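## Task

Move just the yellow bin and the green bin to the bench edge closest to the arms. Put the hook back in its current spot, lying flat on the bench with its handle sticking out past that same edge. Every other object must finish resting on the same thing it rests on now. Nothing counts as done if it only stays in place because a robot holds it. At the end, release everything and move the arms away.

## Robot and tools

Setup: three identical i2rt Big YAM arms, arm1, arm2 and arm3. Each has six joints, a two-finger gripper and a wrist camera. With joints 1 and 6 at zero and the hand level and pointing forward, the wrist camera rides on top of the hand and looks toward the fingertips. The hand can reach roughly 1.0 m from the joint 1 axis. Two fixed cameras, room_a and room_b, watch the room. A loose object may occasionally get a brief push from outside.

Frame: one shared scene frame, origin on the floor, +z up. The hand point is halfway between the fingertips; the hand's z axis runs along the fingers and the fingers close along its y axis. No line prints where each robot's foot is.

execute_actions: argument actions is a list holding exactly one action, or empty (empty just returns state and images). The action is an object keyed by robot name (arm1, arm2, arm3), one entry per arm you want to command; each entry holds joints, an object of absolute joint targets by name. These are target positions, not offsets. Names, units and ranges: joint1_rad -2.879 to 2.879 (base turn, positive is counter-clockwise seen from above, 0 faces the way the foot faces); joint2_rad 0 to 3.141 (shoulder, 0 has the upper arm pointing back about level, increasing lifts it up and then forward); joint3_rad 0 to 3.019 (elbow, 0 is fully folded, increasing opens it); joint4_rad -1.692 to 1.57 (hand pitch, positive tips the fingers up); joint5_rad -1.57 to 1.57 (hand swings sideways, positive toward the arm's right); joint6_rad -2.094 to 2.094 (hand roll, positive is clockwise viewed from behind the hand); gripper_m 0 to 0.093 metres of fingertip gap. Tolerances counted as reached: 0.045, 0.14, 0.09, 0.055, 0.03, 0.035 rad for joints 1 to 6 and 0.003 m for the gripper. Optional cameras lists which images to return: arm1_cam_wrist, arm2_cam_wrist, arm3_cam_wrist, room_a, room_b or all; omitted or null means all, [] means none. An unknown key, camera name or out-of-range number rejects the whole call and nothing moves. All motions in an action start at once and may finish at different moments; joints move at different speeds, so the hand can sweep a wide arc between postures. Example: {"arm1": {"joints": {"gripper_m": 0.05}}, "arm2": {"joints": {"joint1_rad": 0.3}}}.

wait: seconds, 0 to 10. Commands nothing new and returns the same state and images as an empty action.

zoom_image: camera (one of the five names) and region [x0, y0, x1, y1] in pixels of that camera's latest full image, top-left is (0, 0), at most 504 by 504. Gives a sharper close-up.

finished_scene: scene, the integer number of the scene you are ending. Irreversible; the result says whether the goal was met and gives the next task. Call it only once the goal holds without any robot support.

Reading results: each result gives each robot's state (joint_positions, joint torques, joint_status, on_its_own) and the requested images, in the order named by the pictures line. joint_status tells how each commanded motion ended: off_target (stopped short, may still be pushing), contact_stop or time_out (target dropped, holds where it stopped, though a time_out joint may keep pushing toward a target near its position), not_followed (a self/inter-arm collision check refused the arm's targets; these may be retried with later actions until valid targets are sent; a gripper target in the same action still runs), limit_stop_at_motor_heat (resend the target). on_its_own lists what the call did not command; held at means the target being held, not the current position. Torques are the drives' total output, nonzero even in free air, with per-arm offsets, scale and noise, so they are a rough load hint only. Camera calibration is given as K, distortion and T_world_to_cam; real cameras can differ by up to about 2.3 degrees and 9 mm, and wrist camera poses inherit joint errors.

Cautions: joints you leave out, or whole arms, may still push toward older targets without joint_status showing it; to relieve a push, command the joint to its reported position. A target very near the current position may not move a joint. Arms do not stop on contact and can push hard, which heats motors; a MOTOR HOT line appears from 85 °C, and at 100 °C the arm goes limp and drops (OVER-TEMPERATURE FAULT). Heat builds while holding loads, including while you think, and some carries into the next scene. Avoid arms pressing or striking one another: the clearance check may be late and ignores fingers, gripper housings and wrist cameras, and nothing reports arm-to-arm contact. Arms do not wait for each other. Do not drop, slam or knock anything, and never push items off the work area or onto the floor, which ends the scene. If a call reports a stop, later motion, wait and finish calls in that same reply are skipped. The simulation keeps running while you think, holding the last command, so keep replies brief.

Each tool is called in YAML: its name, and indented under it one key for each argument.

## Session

execute_actions:
  actions: []

Scene clock: 0.00 s.
Joint torques (N m, as the arm reports them, + toward a larger angle): no reading
arm1.joint_positions: joint1_rad=+0.340 joint2_rad=+0.336 joint3_rad=+1.430 joint4_rad=-1.226 joint5_rad=+0.224 joint6_rad=-0.098 gripper_m=+0.094
arm1.joint_status: not commanded
arm1.hand: x=-0.8857 y=+0.1036 z=+1.4030 quat_wxyz=(-0.511, +0.544, -0.514, -0.422) (m; scene frame)
arm2.joint_positions: joint1_rad=+0.870 joint2_rad=+0.370 joint3_rad=+1.552 joint4_rad=-1.234 joint5_rad=-0.277 joint6_rad=-0.302 gripper_m=+0.094
arm2.joint_status: not commanded
arm2.hand: x=-0.0874 y=-0.0002 z=+1.4479 quat_wxyz=(-0.200, +0.722, -0.008, -0.662) (m; scene frame)
arm3.joint_positions: joint1_rad=+0.522 joint2_rad=+0.596 joint3_rad=+1.519 joint4_rad=-1.439 joint5_rad=+0.027 joint6_rad=-0.398 gripper_m=+0.094
arm3.joint_status: not commanded
arm3.hand: x=+0.8311 y=+0.1772 z=+1.3507 quat_wxyz=(-0.350, +0.809, -0.304, -0.360) (m; scene frame)
pictures: arm1_cam_wrist, arm2_cam_wrist, arm3_cam_wrist, room_a, room_b
camera_calibration (this result's frames):
arm1_cam_wrist: T_world_to_cam=[[0.990688, -0.0418419, 0.129561, 0.700315], [0.0640659, -0.696405, -0.714784, 1.13252], [0.120135, 0.716429, -0.687239, 1.11798], [0, 0, 0, 1]] pos_world=[-0.900658, 0.0170447, 1.4871]
arm2_cam_wrist: T_world_to_cam=[[0.269664, 0.922837, 0.27505, -0.375479], [0.655459, 0.0333427, -0.754495, 1.16034], [-0.705447, 0.383744, -0.59589, 0.920079], [0, 0, 0, 1]] pos_world=[-0.0102327, -0.0452583, 1.52701]
arm3_cam_wrist: T_world_to_cam=[[0.736337, 0.582169, 0.344799, -1.18218], [0.676199, -0.651022, -0.344856, 0.0237254], [0.023707, 0.487083, -0.873034, 1.19589], [0, 0, 0, 1]] pos_world=[0.826092, 0.121181, 1.45985]
Images, in order (width x height): arm1_cam_wrist 896x504, arm2_cam_wrist 896x504, arm3_cam_wrist 896x504, room_a 896x504, room_b 896x504.

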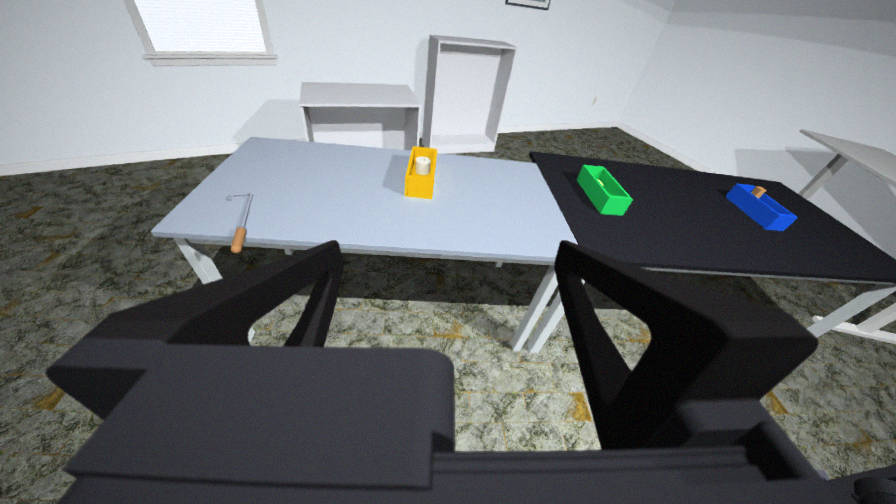

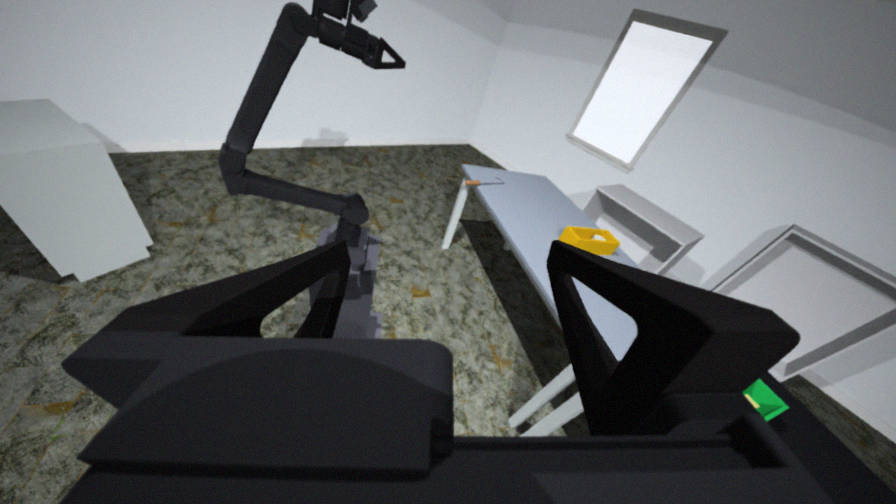

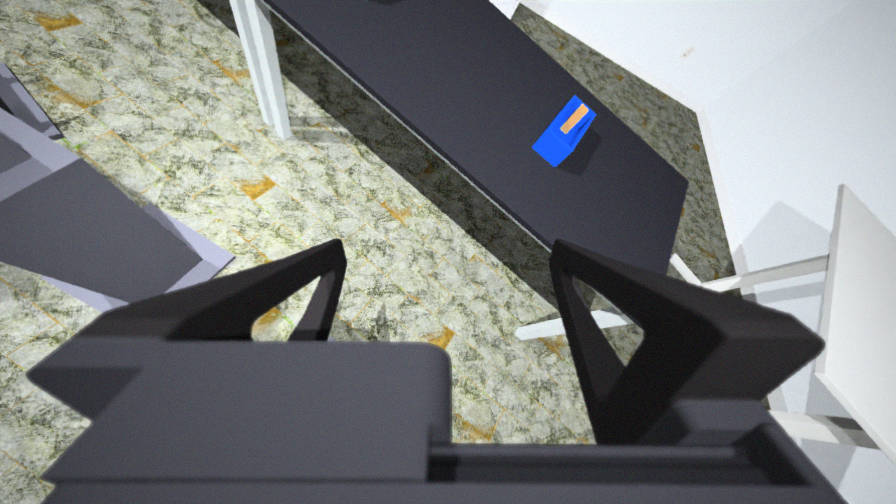

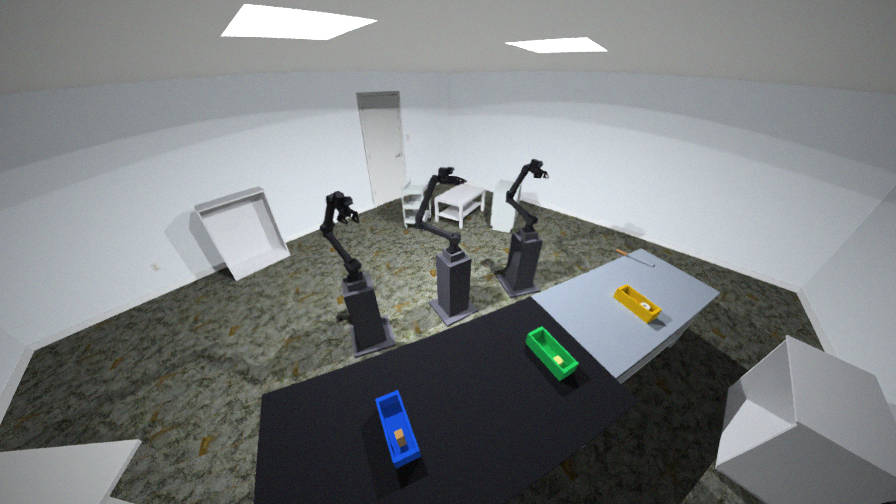

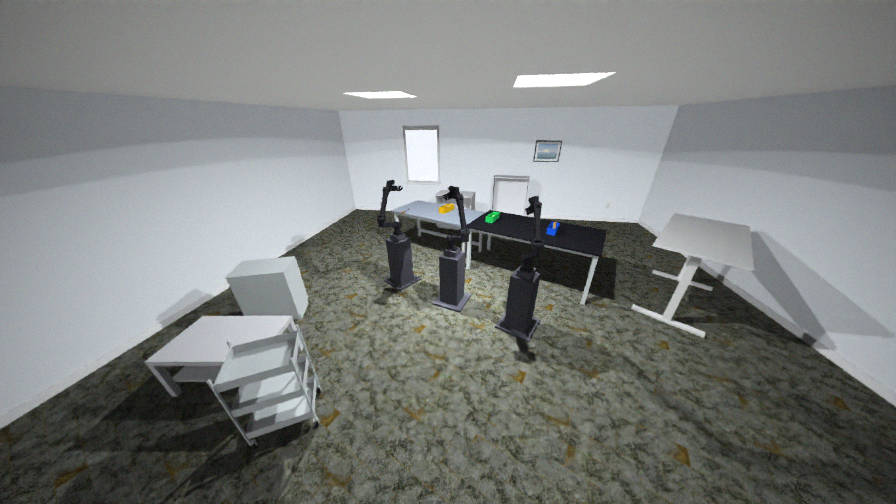

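execute_actions:
  actions:
    - {"arm1":{"joints":{"joint1_rad":0.8,"joint2_rad":1.7,"joint3_rad":1.1,"joint4_rad":0.2,"joint5_rad":0,"joint6_rad":0,"gripper_m":0.09}},"arm2":{"joints":{"joint1_rad":0.2,"joint2_rad":1.2,"joint3_rad":0.8,"joint4_rad":0.0,"joint5_rad":0,"joint6_rad":0}}}
  cameras: ["arm1_cam_wrist","arm2_cam_wrist"]

Scene clock: 6.80 s.
Joint torques (N m, as the arm reports them, + toward a larger angle): arm1=[ -1.1  -12.77   9.7    3.25  -0.12   0.14] | arm2=[ 1.87 -9.65  9.97  3.02 -0.03  0.07] | arm3=[0.55 3.82 9.94 1.79 0.01 0.1 ]
arm1.joint_positions: joint1_rad=+0.798 joint2_rad=+1.710 joint3_rad=+1.090 joint4_rad=+0.174 joint5_rad=+0.002 joint6_rad=-0.009 gripper_m=+0.090
arm1.joint_status: all done
arm1.hand: x=-1.2990 y=+0.5513 z=+0.9488 quat_wxyz=(-0.250, +0.751, -0.384, -0.475) (m; scene frame)
arm2.joint_positions: joint1_rad=+0.199 joint2_rad=+1.203 joint3_rad=+0.784 joint4_rad=-0.013 joint5_rad=+0.000 joint6_rad=-0.008 gripper_m=+0.094
arm2.joint_status: all done
arm2.hand: x=-0.1636 y=+0.4909 z=+1.0260 quat_wxyz=(-0.315, +0.683, -0.493, -0.438) (m; scene frame)
arm3.joint_positions: joint1_rad=+0.522 joint2_rad=+0.596 joint3_rad=+1.519 joint4_rad=-1.439 joint5_rad=+0.027 joint6_rad=-0.398 gripper_m=+0.094
arm3.joint_status: not commanded
arm3.hand: x=+0.8311 y=+0.1772 z=+1.3507 quat_wxyz=(-0.350, +0.809, -0.304, -0.360) (m; scene frame)
pictures: arm1_cam_wrist, arm2_cam_wrist
camera_calibration (this result's frames):
arm1_cam_wrist: T_world_to_cam=[[0.807831, 0.589243, 0.014186, 0.711336], [0.525308, -0.708845, -0.470733, 1.52058], [-0.267321, 0.387725, -0.882162, 0.397629], [0, 0, 0, 1]] pos_world=[-1.26712, 0.504534, 1.05647]
arm2_cam_wrist: T_world_to_cam=[[0.946831, 0.321631, -0.00808304, 0.00441284], [0.27567, -0.82397, -0.495056, 0.968093], [-0.165886, 0.466506, -0.868824, 0.754131], [0, 0, 0, 1]] pos_world=[-0.145953, 0.444453, 1.1345]
Images, in order (width x height): arm1_cam_wrist 896x504, arm2_cam_wrist 896x504.

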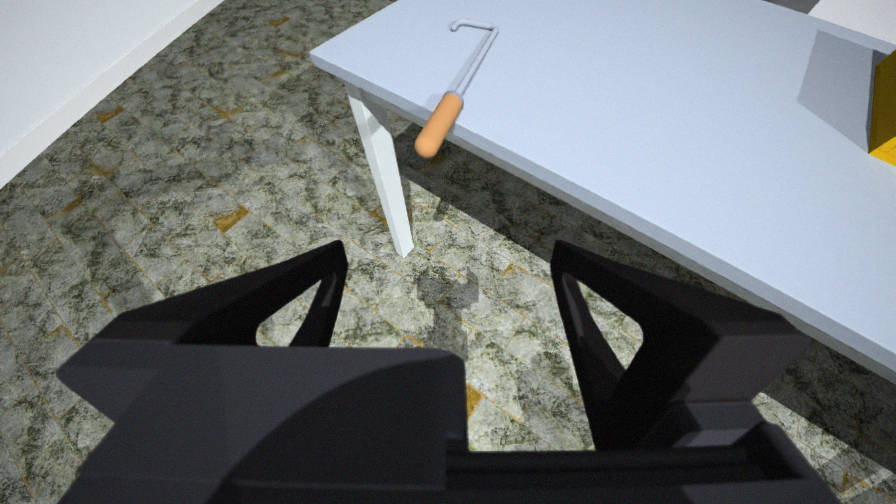

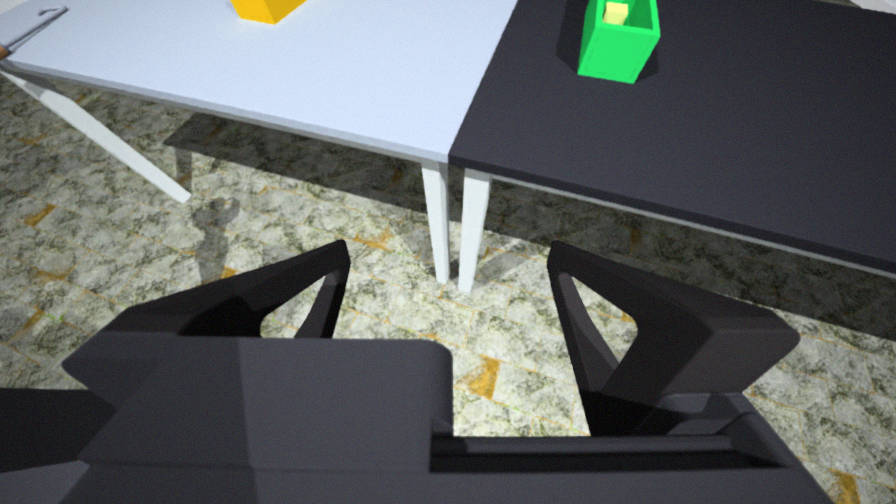

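execute_actions:
  actions:
    - {"arm1":{"joints":{"joint1_rad":0.888,"joint2_rad":2.5,"joint3_rad":2.03,"joint4_rad":0.6,"joint5_rad":0.423}}}
  cameras: ["arm1_cam_wrist"]

Scene clock: 16.27 s.
Joint torques (N m, as the arm reports them, + toward a larger angle): arm1=[ -2.04 -21.84  13.1    3.07   0.07   0.11] | arm2=[ 1.8  -9.64 10.01  3.09 -0.02  0.09] | arm3=[0.51 3.86 9.95 1.81 0.01 0.1 ]
arm1.joint_positions: joint1_rad=+0.895 joint2_rad=+2.510 joint3_rad=+1.988 joint4_rad=+0.576 joint5_rad=+0.419 joint6_rad=-0.008 gripper_m=+0.090
arm1.joint_status: all done
arm1.hand: x=-1.4644 y=+0.7501 z=+0.9040 quat_wxyz=(-0.429, +0.548, -0.413, -0.587) (m; scene frame)
arm2.joint_positions: joint1_rad=+0.199 joint2_rad=+1.203 joint3_rad=+0.784 joint4_rad=-0.013 joint5_rad=+0.000 joint6_rad=-0.008 gripper_m=+0.094
arm2.joint_status: not commanded
arm2.hand: x=-0.1636 y=+0.4909 z=+1.0260 quat_wxyz=(-0.315, +0.683, -0.493, -0.438) (m; scene frame)
arm3.joint_positions: joint1_rad=+0.522 joint2_rad=+0.596 joint3_rad=+1.519 joint4_rad=-1.439 joint5_rad=+0.027 joint6_rad=-0.398 gripper_m=+0.094
arm3.joint_status: not commanded
arm3.hand: x=+0.8311 y=+0.1772 z=+1.3507 quat_wxyz=(-0.350, +0.809, -0.304, -0.360) (m; scene frame)
pictures: arm1_cam_wrist
camera_calibration (this result's frames):
arm1_cam_wrist: T_world_to_cam=[[0.954523, 0.298067, -0.00642104, 1.18029], [0.159339, -0.528229, -0.834018, 1.38433], [-0.251985, 0.795066, -0.5517, -0.34499], [0, 0, 0, 1]] pos_world=[-1.43412, 0.653729, 0.971805]
Images, in order (width x height): arm1_cam_wrist 896x504.

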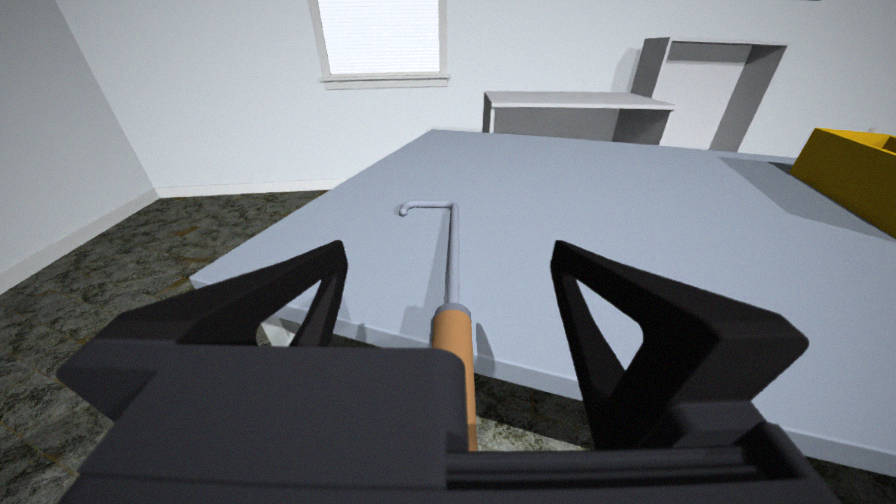

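Aligned. Lower part way.

execute_actions:
  actions:
    - {"arm1":{"joints":{"joint2_rad":2.59,"joint4_rad":0.64}}}
  cameras: ["arm1_cam_wrist"]

Scene clock: 25.93 s.
Joint torques (N m, as the arm reports them, + toward a larger angle): arm1=[ -2.12 -21.31  11.97   2.99   0.08   0.11] | arm2=[ 1.75 -9.53 10.    3.02 -0.02  0.07] | arm3=[0.42 3.88 9.93 1.8  0.01 0.1 ]
arm1.joint_positions: joint1_rad=+0.895 joint2_rad=+2.600 joint3_rad=+1.997 joint4_rad=+0.618 joint5_rad=+0.419 joint6_rad=-0.008 gripper_m=+0.090
arm1.joint_status: all done
arm1.hand: x=-1.4630 y=+0.7488 z=+0.8375 quat_wxyz=(-0.426, +0.561, -0.416, -0.574) (m; scene frame)
arm2.joint_positions: joint1_rad=+0.199 joint2_rad=+1.203 joint3_rad=+0.784 joint4_rad=-0.013 joint5_rad=+0.000 joint6_rad=-0.008 gripper_m=+0.094
arm2.joint_status: not commanded
arm2.hand: x=-0.1636 y=+0.4909 z=+1.0260 quat_wxyz=(-0.315, +0.683, -0.493, -0.438) (m; scene frame)
arm3.joint_positions: joint1_rad=+0.522 joint2_rad=+0.596 joint3_rad=+1.519 joint4_rad=-1.439 joint5_rad=+0.027 joint6_rad=-0.398 gripper_m=+0.094
arm3.joint_status: not commanded
arm3.hand: x=+0.8311 y=+0.1772 z=+1.3507 quat_wxyz=(-0.350, +0.809, -0.304, -0.360) (m; scene frame)
pictures: arm1_cam_wrist
camera_calibration (this result's frames):
arm1_cam_wrist: T_world_to_cam=[[0.954521, 0.298009, 0.0089556, 1.16613], [0.180057, -0.55226, -0.813995, 1.35948], [-0.237632, 0.778588, -0.580803, -0.322646], [0, 0, 0, 1]] pos_world=[-1.43455, 0.654478, 0.908773]
Images, in order (width x height): arm1_cam_wrist 896x504.

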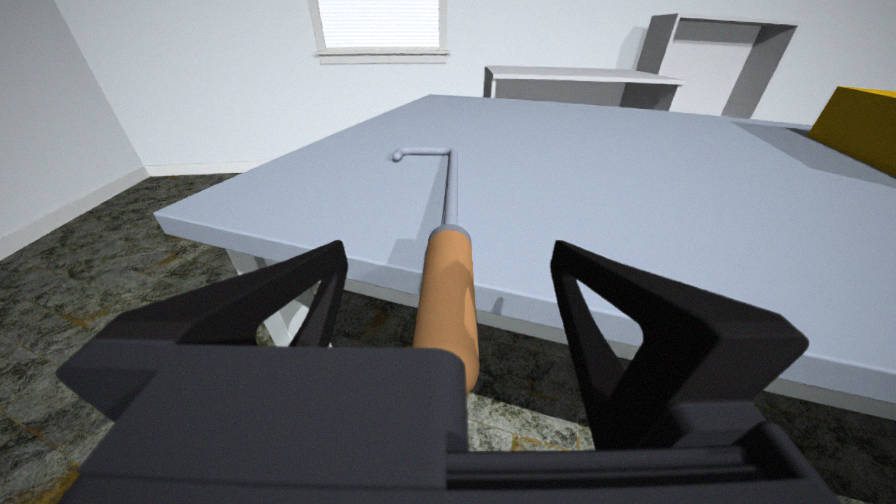

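execute_actions:
  actions:
    - {"arm1":{"joints":{"joint2_rad":2.625,"gripper_m":0.06}}}
  cameras: ["arm1_cam_wrist"]

Scene clock: 30.17 s.
Joint torques (N m, as the arm reports them, + toward a larger angle): arm1=[ -2.   -20.17  11.86   2.98   0.07   0.1 ] | arm2=[ 1.75 -9.53  9.99  3.08 -0.02  0.07] | arm3=[0.46 3.77 9.95 1.8  0.01 0.1 ]
arm1.joint_positions: joint1_rad=+0.895 joint2_rad=+2.615 joint3_rad=+1.997 joint4_rad=+0.618 joint5_rad=+0.419 joint6_rad=-0.008 gripper_m=+0.060
arm1.joint_status: all done
arm1.hand: x=-1.4622 y=+0.7479 z=+0.8237 quat_wxyz=(-0.425, +0.567, -0.418, -0.569) (m; scene frame)
arm2.joint_positions: joint1_rad=+0.199 joint2_rad=+1.203 joint3_rad=+0.784 joint4_rad=-0.013 joint5_rad=+0.000 joint6_rad=-0.008 gripper_m=+0.094
arm2.joint_status: not commanded
arm2.hand: x=-0.1636 y=+0.4909 z=+1.0260 quat_wxyz=(-0.315, +0.683, -0.493, -0.438) (m; scene frame)
arm3.joint_positions: joint1_rad=+0.522 joint2_rad=+0.596 joint3_rad=+1.519 joint4_rad=-1.439 joint5_rad=+0.027 joint6_rad=-0.398 gripper_m=+0.094
arm3.joint_status: not commanded
arm3.hand: x=+0.8311 y=+0.1772 z=+1.3507 quat_wxyz=(-0.350, +0.809, -0.304, -0.360) (m; scene frame)
pictures: arm1_cam_wrist
camera_calibration (this result's frames):
arm1_cam_wrist: T_world_to_cam=[[0.954413, 0.298109, 0.0150439, 1.16051], [0.18812, -0.561614, -0.80573, 1.3596], [-0.231747, 0.771829, -0.592092, -0.306862], [0, 0, 0, 1]] pos_world=[-1.43449, 0.654459, 0.896325]
Images, in order (width x height): arm1_cam_wrist 896x504.

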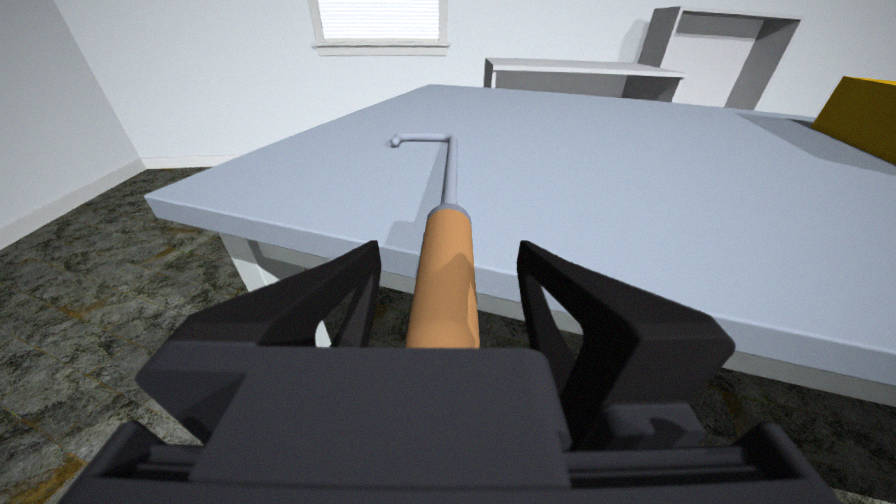

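execute_actions:
  actions:
    - {"arm1":{"joints":{"joint2_rad":2.64}}}
  cameras: ["arm1_cam_wrist"]

Scene clock: 38.80 s.
Joint torques (N m, as the arm reports them, + toward a larger angle): arm1=[ -1.96 -20.11  11.75   2.98   0.09   0.13] | arm2=[ 1.79 -9.63 10.03  3.09 -0.03  0.07] | arm3=[0.45 3.74 9.94 1.8  0.01 0.1 ]
arm1.joint_positions: joint1_rad=+0.895 joint2_rad=+2.630 joint3_rad=+1.997 joint4_rad=+0.618 joint5_rad=+0.419 joint6_rad=-0.008 gripper_m=+0.060
arm1.joint_status: all done
arm1.hand: x=-1.4613 y=+0.7469 z=+0.8099 quat_wxyz=(-0.424, +0.572, -0.419, -0.564) (m; scene frame)
arm2.joint_positions: joint1_rad=+0.199 joint2_rad=+1.203 joint3_rad=+0.784 joint4_rad=-0.013 joint5_rad=+0.000 joint6_rad=-0.008 gripper_m=+0.094
arm2.joint_status: not commanded
arm2.hand: x=-0.1636 y=+0.4909 z=+1.0260 quat_wxyz=(-0.315, +0.683, -0.493, -0.438) (m; scene frame)
arm3.joint_positions: joint1_rad=+0.522 joint2_rad=+0.596 joint3_rad=+1.519 joint4_rad=-1.439 joint5_rad=+0.027 joint6_rad=-0.398 gripper_m=+0.094
arm3.joint_status: not commanded
arm3.hand: x=+0.8311 y=+0.1772 z=+1.3507 quat_wxyz=(-0.350, +0.809, -0.304, -0.360) (m; scene frame)
pictures: arm1_cam_wrist
camera_calibration (this result's frames):
arm1_cam_wrist: T_world_to_cam=[[0.954244, 0.29828, 0.0211293, 1.15484], [0.196098, -0.570872, -0.797277, 1.35948], [-0.22575, 0.764941, -0.603243, -0.291097], [0, 0, 0, 1]] pos_world=[-1.43431, 0.654295, 0.883879]
Images, in order (width x height): arm1_cam_wrist 896x504.

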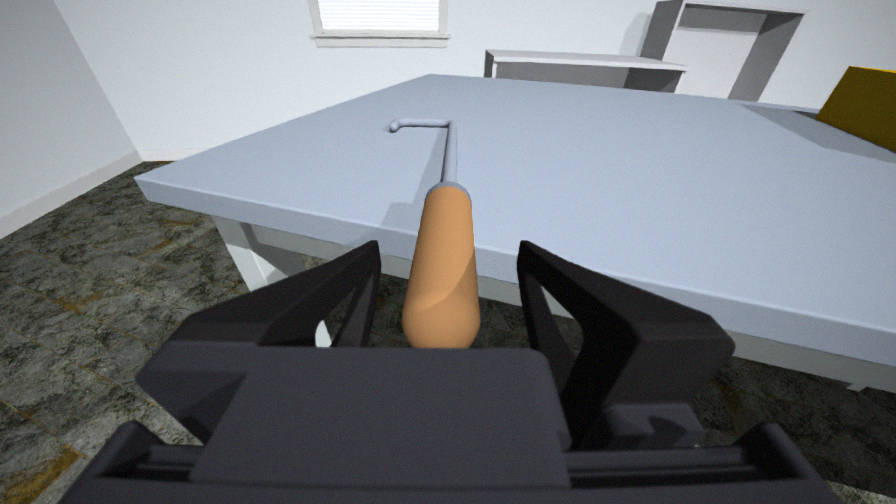

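Good. Grip and staged roll (negative).

execute_actions:
  actions:
    - {"arm1":{"joints":{"gripper_m":0}}}
  cameras: []

execute_actions:
  actions:
    - {"arm1":{"joints":{"joint2_rad":2.585,"joint6_rad":-0.5}}}
  cameras: []

execute_actions:
  actions:
    - {"arm1":{"joints":{"joint2_rad":2.55,"joint6_rad":-1.0}}}
  cameras: []

execute_actions:
  actions:
    - {"arm1":{"joints":{"joint2_rad":2.53,"joint6_rad":-1.6}}}
  cameras: ["arm1_cam_wrist"]

Scene clock: 46.73 s.
Joint torques (N m, as the arm reports them, + toward a larger angle): arm1=[ -1.72 -19.74  11.71   2.99   0.02   0.12] | arm2=[ 1.66 -9.59 10.05  3.06 -0.02  0.08] | arm3=[0.47 3.82 9.92 1.8  0.01 0.1 ]
arm1.joint_positions: joint1_rad=+0.895 joint2_rad=+2.630 joint3_rad=+1.997 joint4_rad=+0.618 joint5_rad=+0.421 joint6_rad=-0.007 gripper_m=+0.028
arm1.joint_status: gripper_m off_target (ended at +0.028, target +0.000)
arm1.hand: x=-1.4610 y=+0.7470 z=+0.8099 quat_wxyz=(-0.424, +0.571, -0.420, -0.563) (m; scene frame)
arm2.joint_positions: joint1_rad=+0.199 joint2_rad=+1.203 joint3_rad=+0.784 joint4_rad=-0.013 joint5_rad=+0.000 joint6_rad=-0.008 gripper_m=+0.094
arm2.joint_status: not commanded
arm2.hand: x=-0.1636 y=+0.4909 z=+1.0260 quat_wxyz=(-0.315, +0.683, -0.493, -0.438) (m; scene frame)
arm3.joint_positions: joint1_rad=+0.522 joint2_rad=+0.596 joint3_rad=+1.519 joint4_rad=-1.439 joint5_rad=+0.027 joint6_rad=-0.398 gripper_m=+0.094
arm3.joint_status: not commanded
arm3.hand: x=+0.8311 y=+0.1772 z=+1.3507 quat_wxyz=(-0.350, +0.809, -0.304, -0.360) (m; scene frame)
pictures: none
No camera images: the call's "cameras" was empty. Leave "cameras" out to get every camera's image.

Scene clock: 48.23 s.
Joint torques (N m, as the arm reports them, + toward a larger angle): arm1=[ -1.81 -22.92  11.83   3.     0.22  -0.29] | arm2=[ 1.75 -9.55 10.02  3.1  -0.03  0.07] | arm3=[0.43 3.8  9.94 1.8  0.01 0.1 ]
arm1.joint_positions: joint1_rad=+0.895 joint2_rad=+2.614 joint3_rad=+1.997 joint4_rad=+0.618 joint5_rad=+0.416 joint6_rad=-0.470 gripper_m=+0.028
arm1.joint_status: all done
arm1.hand: x=-1.4629 y=+0.7478 z=+0.8251 quat_wxyz=(-0.544, +0.647, -0.276, -0.458) (m; scene frame)
arm2.joint_positions: joint1_rad=+0.199 joint2_rad=+1.203 joint3_rad=+0.784 joint4_rad=-0.013 joint5_rad=+0.000 joint6_rad=-0.008 gripper_m=+0.094
arm2.joint_status: not commanded
arm2.hand: x=-0.1636 y=+0.4909 z=+1.0260 quat_wxyz=(-0.315, +0.683, -0.493, -0.438) (m; scene frame)
arm3.joint_positions: joint1_rad=+0.522 joint2_rad=+0.596 joint3_rad=+1.519 joint4_rad=-1.439 joint5_rad=+0.027 joint6_rad=-0.398 gripper_m=+0.094
arm3.joint_status: not commanded
arm3.hand: x=+0.8311 y=+0.1772 z=+1.3507 quat_wxyz=(-0.350, +0.809, -0.304, -0.360) (m; scene frame)
pictures: none
No camera images: the call's "cameras" was empty. Leave "cameras" out to get every camera's image.

Scene clock: 49.73 s.
Joint torques (N m, as the arm reports them, + toward a larger angle): arm1=[ -1.93 -23.64  11.99   3.03   0.21  -0.2 ] | arm2=[ 1.92 -9.58 10.05  3.06 -0.02  0.07] | arm3=[0.57 3.75 9.94 1.8  0.01 0.1 ]
arm1.joint_positions: joint1_rad=+0.895 joint2_rad=+2.589 joint3_rad=+1.997 joint4_rad=+0.618 joint5_rad=+0.416 joint6_rad=-0.977 gripper_m=+0.028
arm1.joint_status: all done
arm1.hand: x=-1.4641 y=+0.7491 z=+0.8475 quat_wxyz=(-0.647, +0.687, -0.107, -0.314) (m; scene frame)
arm2.joint_positions: joint1_rad=+0.199 joint2_rad=+1.203 joint3_rad=+0.784 joint4_rad=-0.013 joint5_rad=+0.000 joint6_rad=-0.008 gripper_m=+0.094
arm2.joint_status: not commanded
arm2.hand: x=-0.1636 y=+0.4909 z=+1.0260 quat_wxyz=(-0.315, +0.683, -0.493, -0.438) (m; scene frame)
arm3.joint_positions: joint1_rad=+0.522 joint2_rad=+0.596 joint3_rad=+1.519 joint4_rad=-1.439 joint5_rad=+0.027 joint6_rad=-0.398 gripper_m=+0.094
arm3.joint_status: not commanded
arm3.hand: x=+0.8311 y=+0.1772 z=+1.3507 quat_wxyz=(-0.350, +0.809, -0.304, -0.360) (m; scene frame)
pictures: none
No camera images: the call's "cameras" was empty. Leave "cameras" out to get every camera's image.

Scene clock: 51.33 s.
Joint torques (N m, as the arm reports them, + toward a larger angle): arm1=[ -2.01 -24.33  12.05   3.     0.13  -0.05] | arm2=[ 1.59 -9.7  10.05  3.07 -0.03  0.08] | arm3=[0.47 3.78 9.94 1.81 0.01 0.1 ]
arm1.joint_positions: joint1_rad=+0.895 joint2_rad=+2.580 joint3_rad=+1.997 joint4_rad=+0.618 joint5_rad=+0.418 joint6_rad=-1.585 gripper_m=+0.028
arm1.joint_status: all done
arm1.hand: x=-1.4640 y=+0.7496 z=+0.8558 quat_wxyz=(-0.714, +0.685, +0.101, -0.107) (m; scene frame)
arm2.joint_positions: joint1_rad=+0.199 joint2_rad=+1.203 joint3_rad=+0.784 joint4_rad=-0.013 joint5_rad=+0.000 joint6_rad=-0.008 gripper_m=+0.094
arm2.joint_status: not commanded
arm2.hand: x=-0.1636 y=+0.4909 z=+1.0260 quat_wxyz=(-0.315, +0.683, -0.493, -0.438) (m; scene frame)
arm3.joint_positions: joint1_rad=+0.522 joint2_rad=+0.596 joint3_rad=+1.519 joint4_rad=-1.439 joint5_rad=+0.027 joint6_rad=-0.398 gripper_m=+0.094
arm3.joint_status: not commanded
arm3.hand: x=+0.8311 y=+0.1772 z=+1.3507 quat_wxyz=(-0.350, +0.809, -0.304, -0.360) (m; scene frame)
pictures: arm1_cam_wrist
camera_calibration (this result's frames):
arm1_cam_wrist: T_world_to_cam=[[0.00321282, -0.0326283, 0.999462, -0.825919], [0.94007, -0.340689, -0.014144, 1.64461], [0.340967, 0.93961, 0.0295783, -0.108865], [0, 0, 0, 1]] pos_world=[-1.50627, 0.635641, 0.851956]
Images, in order (width x height): arm1_cam_wrist 896x504.

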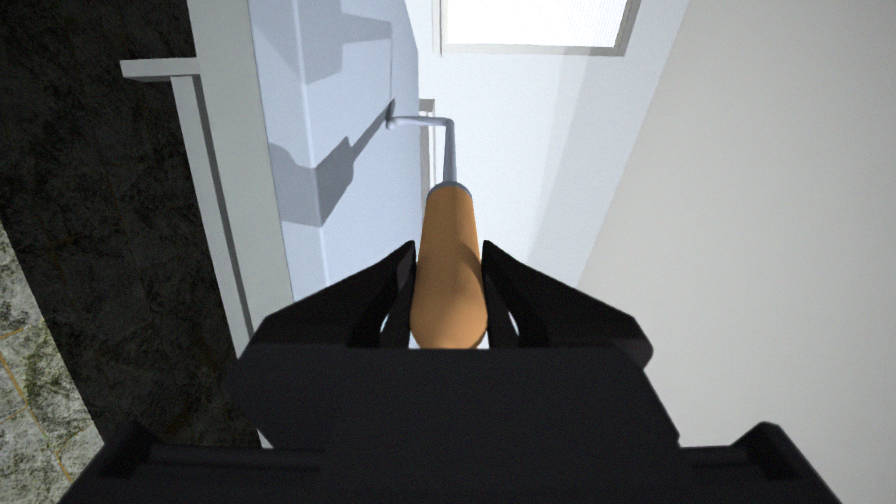

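execute_actions:
  actions:
    - {"arm1":{"joints":{"joint1_rad":0.8,"joint2_rad":2.4,"joint3_rad":2.0,"joint4_rad":0.52,"joint5_rad":0.36}}}
  cameras: []

execute_actions:
  actions:
    - {"arm1":{"joints":{"joint1_rad":0.69,"joint2_rad":2.28,"joint3_rad":1.95,"joint4_rad":0.48,"joint5_rad":0.3}}}
  cameras: []

execute_actions:
  actions:
    - {"arm1":{"joints":{"joint1_rad":0.58,"joint2_rad":2.17,"joint3_rad":1.9,"joint4_rad":0.46,"joint5_rad":0.24}}}
  cameras: []

execute_actions:
  actions:
    - {"arm1":{"joints":{"joint1_rad":0.47,"joint2_rad":2.08,"joint3_rad":1.82,"joint5_rad":0.17}}}
  cameras: []

execute_actions:
  actions:
    - {"arm1":{"joints":{"joint1_rad":0.36,"joint2_rad":2.02,"joint3_rad":1.74,"joint5_rad":0.1}}}
  cameras: []

execute_actions:
  actions:
    - {"arm1":{"joints":{"joint1_rad":0.26,"joint5_rad":0.04}}}
  cameras: []

execute_actions:
  actions:
    - {"arm1":{"joints":{"joint1_rad":0.165,"joint5_rad":-0.02}}}
  cameras: ["arm1_cam_wrist"]

Scene clock: 65.97 s.
Joint torques (N m, as the arm reports them, + toward a larger angle): arm1=[ -1.37 -23.43  12.6    3.03  -0.01  -0.01] | arm2=[ 1.78 -9.66 10.05  3.05 -0.02  0.08] | arm3=[0.53 3.82 9.96 1.79 0.01 0.1 ]
arm1.joint_positions: joint1_rad=+0.799 joint2_rad=+2.441 joint3_rad=+1.966 joint4_rad=+0.499 joint5_rad=+0.359 joint6_rad=-1.589 gripper_m=+0.028
arm1.joint_status: all done
arm1.hand: x=-1.3984 y=+0.7940 z=+0.9364 quat_wxyz=(-0.712, +0.690, +0.093, -0.089) (m; scene frame)
arm2.joint_positions: joint1_rad=+0.199 joint2_rad=+1.203 joint3_rad=+0.784 joint4_rad=-0.013 joint5_rad=+0.000 joint6_rad=-0.008 gripper_m=+0.094
arm2.joint_status: not commanded
arm2.hand: x=-0.1636 y=+0.4909 z=+1.0260 quat_wxyz=(-0.315, +0.683, -0.493, -0.438) (m; scene frame)
arm3.joint_positions: joint1_rad=+0.522 joint2_rad=+0.596 joint3_rad=+1.519 joint4_rad=-1.439 joint5_rad=+0.027 joint6_rad=-0.398 gripper_m=+0.094
arm3.joint_status: not commanded
arm3.hand: x=+0.8311 y=+0.1772 z=+1.3507 quat_wxyz=(-0.350, +0.809, -0.304, -0.360) (m; scene frame)
pictures: none
No camera images: the call's "cameras" was empty. Leave "cameras" out to get every camera's image.

Scene clock: 67.40 s.
Joint torques (N m, as the arm reports them, + toward a larger angle): arm1=[ -1.73 -23.23  13.74   3.36   0.    -0.01] | arm2=[ 1.82 -9.74 10.02  3.07 -0.03  0.08] | arm3=[0.51 3.81 9.96 1.79 0.01 0.1 ]
arm1.joint_positions: joint1_rad=+0.692 joint2_rad=+2.326 joint3_rad=+1.906 joint4_rad=+0.450 joint5_rad=+0.299 joint6_rad=-1.589 gripper_m=+0.028
arm1.joint_status: all done
arm1.hand: x=-1.3130 y=+0.8263 z=+0.9944 quat_wxyz=(-0.717, +0.689, +0.076, -0.073) (m; scene frame)
arm2.joint_positions: joint1_rad=+0.199 joint2_rad=+1.203 joint3_rad=+0.784 joint4_rad=-0.013 joint5_rad=+0.000 joint6_rad=-0.008 gripper_m=+0.094
arm2.joint_status: not commanded
arm2.hand: x=-0.1636 y=+0.4909 z=+1.0260 quat_wxyz=(-0.315, +0.683, -0.493, -0.438) (m; scene frame)
arm3.joint_positions: joint1_rad=+0.522 joint2_rad=+0.596 joint3_rad=+1.519 joint4_rad=-1.439 joint5_rad=+0.027 joint6_rad=-0.398 gripper_m=+0.094
arm3.joint_status: not commanded
arm3.hand: x=+0.8311 y=+0.1772 z=+1.3507 quat_wxyz=(-0.350, +0.809, -0.304, -0.360) (m; scene frame)
pictures: none
No camera images: the call's "cameras" was empty. Leave "cameras" out to get every camera's image.

Scene clock: 68.83 s.
Joint torques (N m, as the arm reports them, + toward a larger angle): arm1=[ -1.43 -22.46  13.97   3.36  -0.04  -0.02] | arm2=[ 1.66 -9.59 10.03  3.06 -0.03  0.08] | arm3=[0.51 3.77 9.94 1.79 0.01 0.1 ]
arm1.joint_positions: joint1_rad=+0.582 joint2_rad=+2.216 joint3_rad=+1.856 joint4_rad=+0.431 joint5_rad=+0.240 joint6_rad=-1.589 gripper_m=+0.028
arm1.joint_status: all done
arm1.hand: x=-1.2228 y=+0.8463 z=+1.0580 quat_wxyz=(-0.732, +0.677, +0.054, -0.059) (m; scene frame)
arm2.joint_positions: joint1_rad=+0.199 joint2_rad=+1.203 joint3_rad=+0.784 joint4_rad=-0.013 joint5_rad=+0.000 joint6_rad=-0.008 gripper_m=+0.094
arm2.joint_status: not commanded
arm2.hand: x=-0.1636 y=+0.4909 z=+1.0260 quat_wxyz=(-0.315, +0.683, -0.493, -0.438) (m; scene frame)
arm3.joint_positions: joint1_rad=+0.522 joint2_rad=+0.596 joint3_rad=+1.519 joint4_rad=-1.439 joint5_rad=+0.027 joint6_rad=-0.398 gripper_m=+0.094
arm3.joint_status: not commanded
arm3.hand: x=+0.8311 y=+0.1772 z=+1.3507 quat_wxyz=(-0.350, +0.809, -0.304, -0.360) (m; scene frame)
pictures: none
No camera images: the call's "cameras" was empty. Leave "cameras" out to get every camera's image.

Scene clock: 70.40 s.
Joint torques (N m, as the arm reports them, + toward a larger angle): arm1=[ -1.43 -22.44  13.46   3.39  -0.05  -0.01] | arm2=[ 1.77 -9.74  9.98  3.04 -0.03  0.07] | arm3=[0.51 3.81 9.96 1.79 0.01 0.1 ]
arm1.joint_positions: joint1_rad=+0.471 joint2_rad=+2.137 joint3_rad=+1.782 joint4_rad=+0.431 joint5_rad=+0.170 joint6_rad=-1.589 gripper_m=+0.028
arm1.joint_status: all done
arm1.hand: x=-1.1327 y=+0.8547 z=+1.0814 quat_wxyz=(-0.734, +0.676, +0.041, -0.043) (m; scene frame)
arm2.joint_positions: joint1_rad=+0.199 joint2_rad=+1.203 joint3_rad=+0.784 joint4_rad=-0.013 joint5_rad=+0.000 joint6_rad=-0.008 gripper_m=+0.094
arm2.joint_status: not commanded
arm2.hand: x=-0.1636 y=+0.4909 z=+1.0260 quat_wxyz=(-0.315, +0.683, -0.493, -0.438) (m; scene frame)
arm3.joint_positions: joint1_rad=+0.522 joint2_rad=+0.596 joint3_rad=+1.519 joint4_rad=-1.439 joint5_rad=+0.027 joint6_rad=-0.398 gripper_m=+0.094
arm3.joint_status: not commanded
arm3.hand: x=+0.8311 y=+0.1772 z=+1.3507 quat_wxyz=(-0.350, +0.809, -0.304, -0.360) (m; scene frame)
pictures: none
No camera images: the call's "cameras" was empty. Leave "cameras" out to get every camera's image.

Scene clock: 71.77 s.
Joint torques (N m, as the arm reports them, + toward a larger angle): arm1=[ -1.29 -22.42  12.93   3.39  -0.05  -0.02] | arm2=[ 1.79 -9.59 10.06  3.05 -0.04  0.07] | arm3=[0.49 3.74 9.94 1.8  0.01 0.1 ]
arm1.joint_positions: joint1_rad=+0.361 joint2_rad=+2.086 joint3_rad=+1.707 joint4_rad=+0.431 joint5_rad=+0.100 joint6_rad=-1.589 gripper_m=+0.028
arm1.joint_status: all done
arm1.hand: x=-1.0461 y=+0.8561 z=+1.0807 quat_wxyz=(-0.728, +0.685, +0.030, -0.025) (m; scene frame)
arm2.joint_positions: joint1_rad=+0.199 joint2_rad=+1.203 joint3_rad=+0.784 joint4_rad=-0.013 joint5_rad=+0.000 joint6_rad=-0.008 gripper_m=+0.094
arm2.joint_status: not commanded
arm2.hand: x=-0.1636 y=+0.4909 z=+1.0260 quat_wxyz=(-0.315, +0.683, -0.493, -0.438) (m; scene frame)
arm3.joint_positions: joint1_rad=+0.522 joint2_rad=+0.596 joint3_rad=+1.519 joint4_rad=-1.439 joint5_rad=+0.027 joint6_rad=-0.398 gripper_m=+0.094
arm3.joint_status: not commanded
arm3.hand: x=+0.8311 y=+0.1772 z=+1.3507 quat_wxyz=(-0.350, +0.809, -0.304, -0.360) (m; scene frame)
pictures: none
No camera images: the call's "cameras" was empty. Leave "cameras" out to get every camera's image.

Scene clock: 73.13 s.
Joint torques (N m, as the arm reports them, + toward a larger angle): arm1=[ -1.13 -22.49  12.92   3.35  -0.03  -0.01] | arm2=[ 1.54 -9.63 10.01  3.08 -0.03  0.07] | arm3=[0.48 3.86 9.95 1.81 0.01 0.1 ]
arm1.joint_positions: joint1_rad=+0.258 joint2_rad=+2.086 joint3_rad=+1.707 joint4_rad=+0.431 joint5_rad=+0.040 joint6_rad=-1.589 gripper_m=+0.028
arm1.joint_status: all done
arm1.hand: x=-0.9683 y=+0.8655 z=+1.0805 quat_wxyz=(-0.728, +0.685, +0.017, -0.009) (m; scene frame)
arm2.joint_positions: joint1_rad=+0.199 joint2_rad=+1.203 joint3_rad=+0.784 joint4_rad=-0.013 joint5_rad=+0.000 joint6_rad=-0.008 gripper_m=+0.094
arm2.joint_status: not commanded
arm2.hand: x=-0.1636 y=+0.4909 z=+1.0260 quat_wxyz=(-0.315, +0.683, -0.493, -0.438) (m; scene frame)
arm3.joint_positions: joint1_rad=+0.522 joint2_rad=+0.596 joint3_rad=+1.519 joint4_rad=-1.439 joint5_rad=+0.027 joint6_rad=-0.398 gripper_m=+0.094
arm3.joint_status: not commanded
arm3.hand: x=+0.8311 y=+0.1772 z=+1.3507 quat_wxyz=(-0.350, +0.809, -0.304, -0.360) (m; scene frame)
pictures: none
No camera images: the call's "cameras" was empty. Leave "cameras" out to get every camera's image.

Scene clock: 74.50 s.
Joint torques (N m, as the arm reports them, + toward a larger angle): arm1=[ -1.05 -22.42  12.88   3.36  -0.02  -0.01] | arm2=[ 1.8  -9.66 10.1   3.08 -0.03  0.07] | arm3=[0.43 3.85 9.94 1.8  0.01 0.1 ]
arm1.joint_positions: joint1_rad=+0.162 joint2_rad=+2.086 joint3_rad=+1.707 joint4_rad=+0.431 joint5_rad=-0.020 joint6_rad=-1.589 gripper_m=+0.028
arm1.joint_status: all done
arm1.hand: x=-0.8949 y=+0.8675 z=+1.0803 quat_wxyz=(-0.728, +0.686, +0.005, +0.006) (m; scene frame)
arm2.joint_positions: joint1_rad=+0.199 joint2_rad=+1.203 joint3_rad=+0.784 joint4_rad=-0.013 joint5_rad=+0.000 joint6_rad=-0.008 gripper_m=+0.094
arm2.joint_status: not commanded
arm2.hand: x=-0.1636 y=+0.4909 z=+1.0260 quat_wxyz=(-0.315, +0.683, -0.493, -0.438) (m; scene frame)
arm3.joint_positions: joint1_rad=+0.522 joint2_rad=+0.596 joint3_rad=+1.519 joint4_rad=-1.439 joint5_rad=+0.027 joint6_rad=-0.398 gripper_m=+0.094
arm3.joint_status: not commanded
arm3.hand: x=+0.8311 y=+0.1772 z=+1.3507 quat_wxyz=(-0.350, +0.809, -0.304, -0.360) (m; scene frame)
pictures: arm1_cam_wrist
camera_calibration (this result's frames):
arm1_cam_wrist: T_world_to_cam=[[-0.0237212, -0.0509616, 0.998419, -1.0553], [0.800471, -0.599259, -0.0115694, 1.24954], [0.598901, 0.798931, 0.0550085, -0.0949727], [0, 0, 0, 1]] pos_world=[-0.968372, 0.770893, 1.07331]
Images, in order (width x height): arm1_cam_wrist 896x504.

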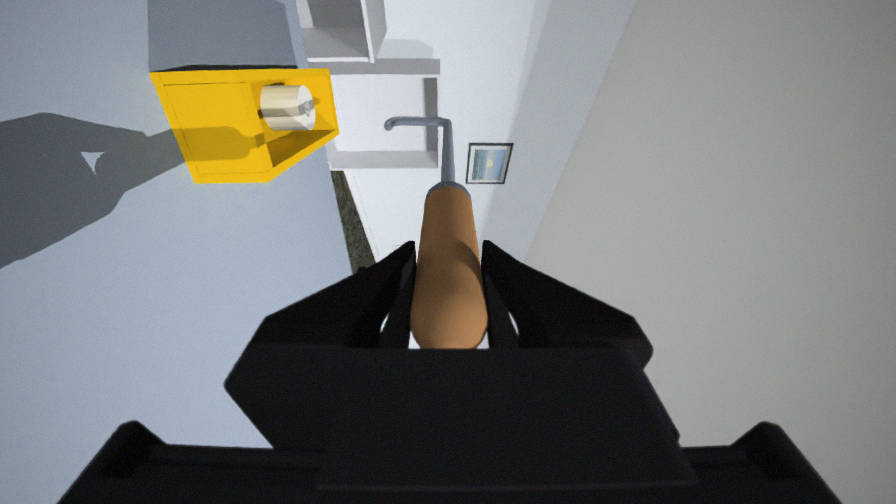

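execute_actions:
  actions: []
  cameras: ["arm1_cam_wrist","room_a"]

Scene clock: 89.47 s.
Joint torques (N m, as the arm reports them, + toward a larger angle): arm1=[ -0.9  -22.49  12.89   3.4   -0.04  -0.02] | arm2=[ 1.7  -9.61 10.04  3.06 -0.02  0.07] | arm3=[0.49 3.81 9.95 1.8  0.01 0.1 ]
arm1.joint_positions: joint1_rad=+0.162 joint2_rad=+2.086 joint3_rad=+1.707 joint4_rad=+0.431 joint5_rad=-0.020 joint6_rad=-1.589 gripper_m=+0.028
arm1.joint_status: all done
arm1.hand: x=-0.8949 y=+0.8675 z=+1.0803 quat_wxyz=(-0.728, +0.686, +0.005, +0.006) (m; scene frame)
arm2.joint_positions: joint1_rad=+0.199 joint2_rad=+1.203 joint3_rad=+0.784 joint4_rad=-0.013 joint5_rad=+0.000 joint6_rad=-0.008 gripper_m=+0.094
arm2.joint_status: not commanded
arm2.hand: x=-0.1636 y=+0.4909 z=+1.0260 quat_wxyz=(-0.315, +0.683, -0.493, -0.438) (m; scene frame)
arm3.joint_positions: joint1_rad=+0.522 joint2_rad=+0.596 joint3_rad=+1.519 joint4_rad=-1.439 joint5_rad=+0.027 joint6_rad=-0.398 gripper_m=+0.094
arm3.joint_status: not commanded
arm3.hand: x=+0.8311 y=+0.1772 z=+1.3507 quat_wxyz=(-0.350, +0.809, -0.304, -0.360) (m; scene frame)
pictures: arm1_cam_wrist, room_a
camera_calibration (this result's frames):
arm1_cam_wrist: T_world_to_cam=[[-0.0237212, -0.0509616, 0.998419, -1.0553], [0.800471, -0.599259, -0.0115694, 1.24954], [0.598901, 0.798931, 0.0550085, -0.0949727], [0, 0, 0, 1]] pos_world=[-0.968372, 0.770893, 1.07331]
Images, in order (width x height): arm1_cam_wrist 896x504, room_a 896x504.

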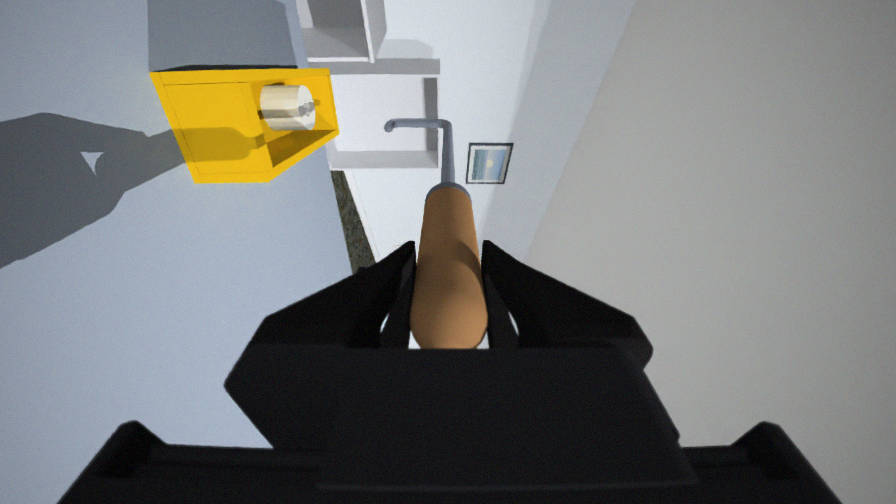

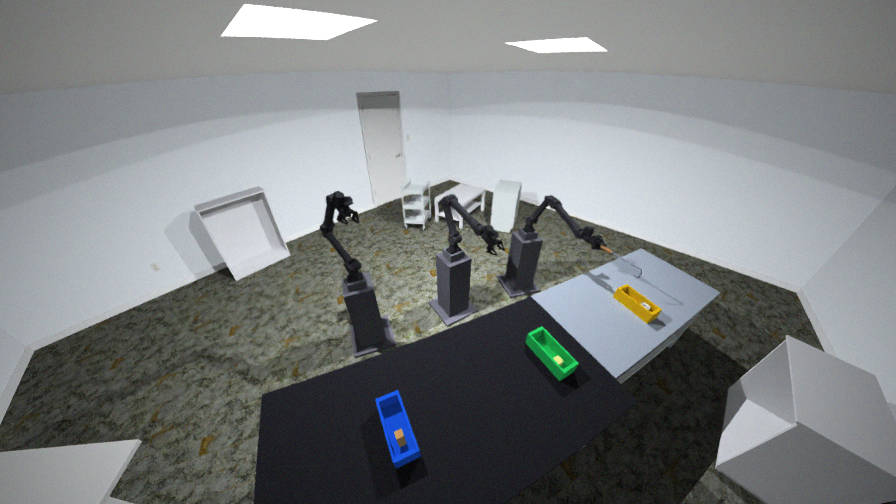

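Cylinder is toward the back. Lower.

execute_actions:
  actions:
    - {"arm1":{"joints":{"joint2_rad":2.15,"joint3_rad":1.72,"joint4_rad":0.5}}}
  cameras: ["arm1_cam_wrist"]

execute_actions:
  actions:
    - {"arm1":{"joints":{"joint2_rad":2.21,"joint3_rad":1.64,"joint4_rad":0.57}}}
  cameras: ["arm1_cam_wrist"]

Scene clock: 95.43 s.
Joint torques (N m, as the arm reports them, + toward a larger angle): arm1=[ -1.02 -22.7   13.65   4.7   -0.05  -0.03] | arm2=[ 1.62 -9.68 10.    3.02 -0.01  0.08] | arm3=[0.49 3.85 9.96 1.8  0.01 0.1 ]
arm1.joint_positions: joint1_rad=+0.162 joint2_rad=+2.213 joint3_rad=+1.672 joint4_rad=+0.441 joint5_rad=-0.020 joint6_rad=-1.589 gripper_m=+0.028
arm1.joint_status: joint4_rad time_out (moved +0.011 of +0.069); the others done
arm1.on_its_own: joint4_rad reads +0.441 and still pushes toward +0.500 since a time_out
arm1.hand: x=-0.8952 y=+0.8756 z=+0.9536 quat_wxyz=(-0.674, +0.739, +0.005, +0.004) (m; scene frame)
arm2.joint_positions: joint1_rad=+0.199 joint2_rad=+1.203 joint3_rad=+0.784 joint4_rad=-0.013 joint5_rad=+0.000 joint6_rad=-0.008 gripper_m=+0.094
arm2.joint_status: not commanded
arm2.hand: x=-0.1636 y=+0.4909 z=+1.0260 quat_wxyz=(-0.315, +0.683, -0.493, -0.438) (m; scene frame)
arm3.joint_positions: joint1_rad=+0.522 joint2_rad=+0.596 joint3_rad=+1.519 joint4_rad=-1.439 joint5_rad=+0.027 joint6_rad=-0.398 gripper_m=+0.094
arm3.joint_status: not commanded
arm3.hand: x=+0.8311 y=+0.1772 z=+1.3507 quat_wxyz=(-0.350, +0.809, -0.304, -0.360) (m; scene frame)
pictures: arm1_cam_wrist
camera_calibration (this result's frames):
arm1_cam_wrist: T_world_to_cam=[[-0.0207403, 0.101352, 0.994634, -1.05548], [0.800894, -0.593808, 0.0772086, 1.16412], [0.598447, 0.798198, -0.0688563, 0.0240332], [0, 0, 0, 1]] pos_world=[-0.968609, 0.779054, 0.96159]
Images, in order (width x height): arm1_cam_wrist 896x504.

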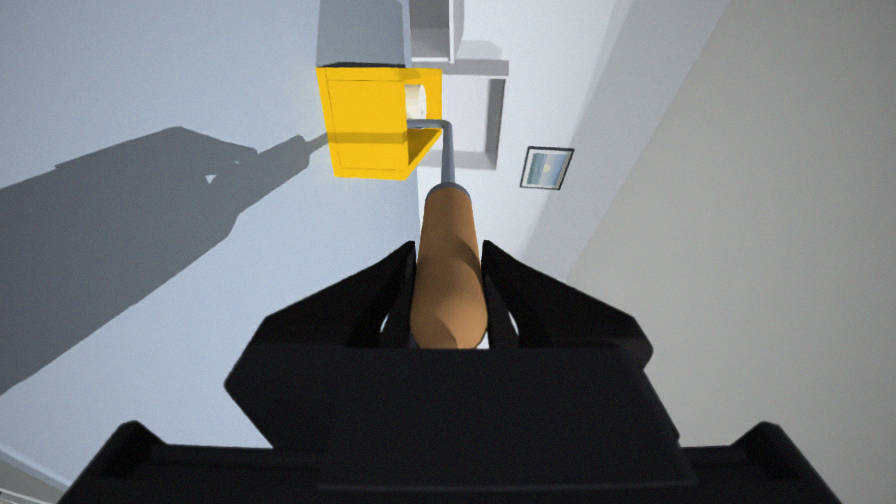

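not run: a stop came earlier in this reply.

Tip is inside.

execute_actions:
  actions:
    - {"arm1":{"joints":{"joint2_rad":2.17,"joint3_rad":1.6,"joint4_rad":0.62}}}
  cameras: ["arm1_cam_wrist"]

execute_actions:
  actions:
    - {"arm1":{"joints":{"joint2_rad":2.1,"joint3_rad":1.45,"joint4_rad":0.71}}}
  cameras: ["arm1_cam_wrist"]

execute_actions:
  actions:
    - {"arm1":{"joints":{"joint2_rad":1.99,"joint3_rad":1.22,"joint4_rad":0.82}}}
  cameras: ["arm1_cam_wrist"]

Scene clock: 102.60 s.
Joint torques (N m, as the arm reports them, + toward a larger angle): arm1=[ -1.08 -21.15  12.09   5.35  -0.07  -0.02] | arm2=[ 1.75 -9.62 10.01  3.06 -0.03  0.07] | arm3=[0.49 3.81 9.94 1.8  0.01 0.1 ]
arm1.joint_positions: joint1_rad=+0.162 joint2_rad=+2.216 joint3_rad=+1.563 joint4_rad=+0.547 joint5_rad=-0.020 joint6_rad=-1.589 gripper_m=+0.028
arm1.joint_status: joint4_rad time_out (moved +0.106 of +0.179); the others done
arm1.on_its_own: joint4_rad reads +0.547 and still pushes toward +0.620 since a time_out
arm1.hand: x=-0.8958 y=+0.8525 z=+0.9155 quat_wxyz=(-0.671, +0.741, +0.005, +0.004) (m; scene frame)
arm2.joint_positions: joint1_rad=+0.199 joint2_rad=+1.203 joint3_rad=+0.784 joint4_rad=-0.013 joint5_rad=+0.000 joint6_rad=-0.008 gripper_m=+0.094
arm2.joint_status: not commanded
arm2.hand: x=-0.1636 y=+0.4909 z=+1.0260 quat_wxyz=(-0.315, +0.683, -0.493, -0.438) (m; scene frame)
arm3.joint_positions: joint1_rad=+0.522 joint2_rad=+0.596 joint3_rad=+1.519 joint4_rad=-1.439 joint5_rad=+0.027 joint6_rad=-0.398 gripper_m=+0.094
arm3.joint_status: not commanded
arm3.hand: x=+0.8311 y=+0.1772 z=+1.3507 quat_wxyz=(-0.350, +0.809, -0.304, -0.360) (m; scene frame)
pictures: arm1_cam_wrist
camera_calibration (this result's frames):
arm1_cam_wrist: T_world_to_cam=[[-0.020616, 0.107798, 0.993959, -1.02009], [0.800918, -0.593277, 0.0809549, 1.14992], [0.59842, 0.797748, -0.0741065, 0.0454098], [0, 0, 0, 1]] pos_world=[-0.969196, 0.755959, 0.924196]
Images, in order (width x height): arm1_cam_wrist 896x504.

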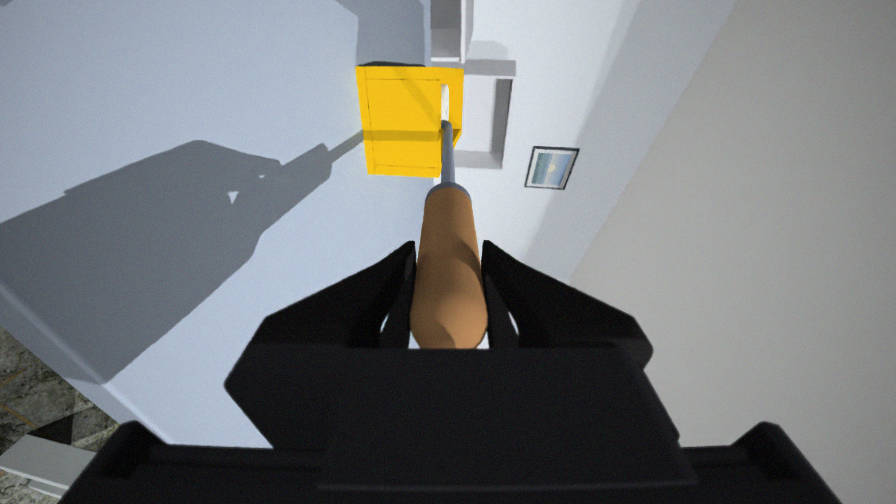

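not run: a stop came earlier in this reply.

not run: a stop came earlier in this reply.

execute_actions:
  actions:
    - {"arm1":{"joints":{"joint2_rad":2.1,"joint3_rad":1.45,"joint4_rad":0.71}}}
  cameras: []

Scene clock: 106.93 s.
Joint torques (N m, as the arm reports them, + toward a larger angle): arm1=[ -1.22 -20.61  10.71   5.33  -0.05  -0.01] | arm2=[ 1.63 -9.66 10.    3.06 -0.02  0.08] | arm3=[0.5  3.8  9.94 1.8  0.01 0.1 ]
arm1.joint_positions: joint1_rad=+0.162 joint2_rad=+2.155 joint3_rad=+1.423 joint4_rad=+0.639 joint5_rad=-0.020 joint6_rad=-1.589 gripper_m=+0.028
arm1.joint_status: joint4_rad time_out (moved +0.092 of +0.163); the others done
arm1.on_its_own: joint4_rad reads +0.639 and still pushes toward +0.710 since a time_out
arm1.hand: x=-0.8965 y=+0.8173 z=+0.9127 quat_wxyz=(-0.677, +0.736, +0.005, +0.004) (m; scene frame)
arm2.joint_positions: joint1_rad=+0.199 joint2_rad=+1.203 joint3_rad=+0.784 joint4_rad=-0.013 joint5_rad=+0.000 joint6_rad=-0.008 gripper_m=+0.094
arm2.joint_status: not commanded
arm2.hand: x=-0.1636 y=+0.4909 z=+1.0260 quat_wxyz=(-0.315, +0.683, -0.493, -0.438) (m; scene frame)
arm3.joint_positions: joint1_rad=+0.522 joint2_rad=+0.596 joint3_rad=+1.519 joint4_rad=-1.439 joint5_rad=+0.027 joint6_rad=-0.398 gripper_m=+0.094
arm3.joint_status: not commanded
arm3.hand: x=+0.8311 y=+0.1772 z=+1.3507 quat_wxyz=(-0.350, +0.809, -0.304, -0.360) (m; scene frame)
pictures: none
No camera images: the call's "cameras" was empty. Leave "cameras" out to get every camera's image.

execute_actions:
  actions:
    - {"arm1":{"joints":{"joint2_rad":1.99,"joint3_rad":1.22,"joint4_rad":0.82}}}
  cameras: []

Scene clock: 115.90 s.
Joint torques (N m, as the arm reports them, + toward a larger angle): arm1=[ -1.04 -17.45  10.04   5.    -0.07  -0.02] | arm2=[ 1.78 -9.64 10.06  3.09 -0.03  0.08] | arm3=[0.45 3.83 9.93 1.8  0.01 0.1 ]
arm1.joint_positions: joint1_rad=+0.162 joint2_rad=+2.029 joint3_rad=+1.193 joint4_rad=+0.755 joint5_rad=-0.020 joint6_rad=-1.589 gripper_m=+0.028
arm1.joint_status: joint4_rad time_out (moved +0.116 of +0.181); the others done
arm1.on_its_own: joint4_rad reads +0.755 and still pushes toward +0.820 since a time_out
arm1.hand: x=-0.8977 y=+0.7523 z=+0.9178 quat_wxyz=(-0.681, +0.733, +0.005, +0.004) (m; scene frame)
arm2.joint_positions: joint1_rad=+0.199 joint2_rad=+1.203 joint3_rad=+0.784 joint4_rad=-0.013 joint5_rad=+0.000 joint6_rad=-0.008 gripper_m=+0.094
arm2.joint_status: not commanded
arm2.hand: x=-0.1636 y=+0.4909 z=+1.0260 quat_wxyz=(-0.315, +0.683, -0.493, -0.438) (m; scene frame)
arm3.joint_positions: joint1_rad=+0.522 joint2_rad=+0.596 joint3_rad=+1.519 joint4_rad=-1.439 joint5_rad=+0.027 joint6_rad=-0.398 gripper_m=+0.094
arm3.joint_status: not commanded
arm3.hand: x=+0.8311 y=+0.1772 z=+1.3507 quat_wxyz=(-0.350, +0.809, -0.304, -0.360) (m; scene frame)
pictures: none
No camera images: the call's "cameras" was empty. Leave "cameras" out to get every camera's image.


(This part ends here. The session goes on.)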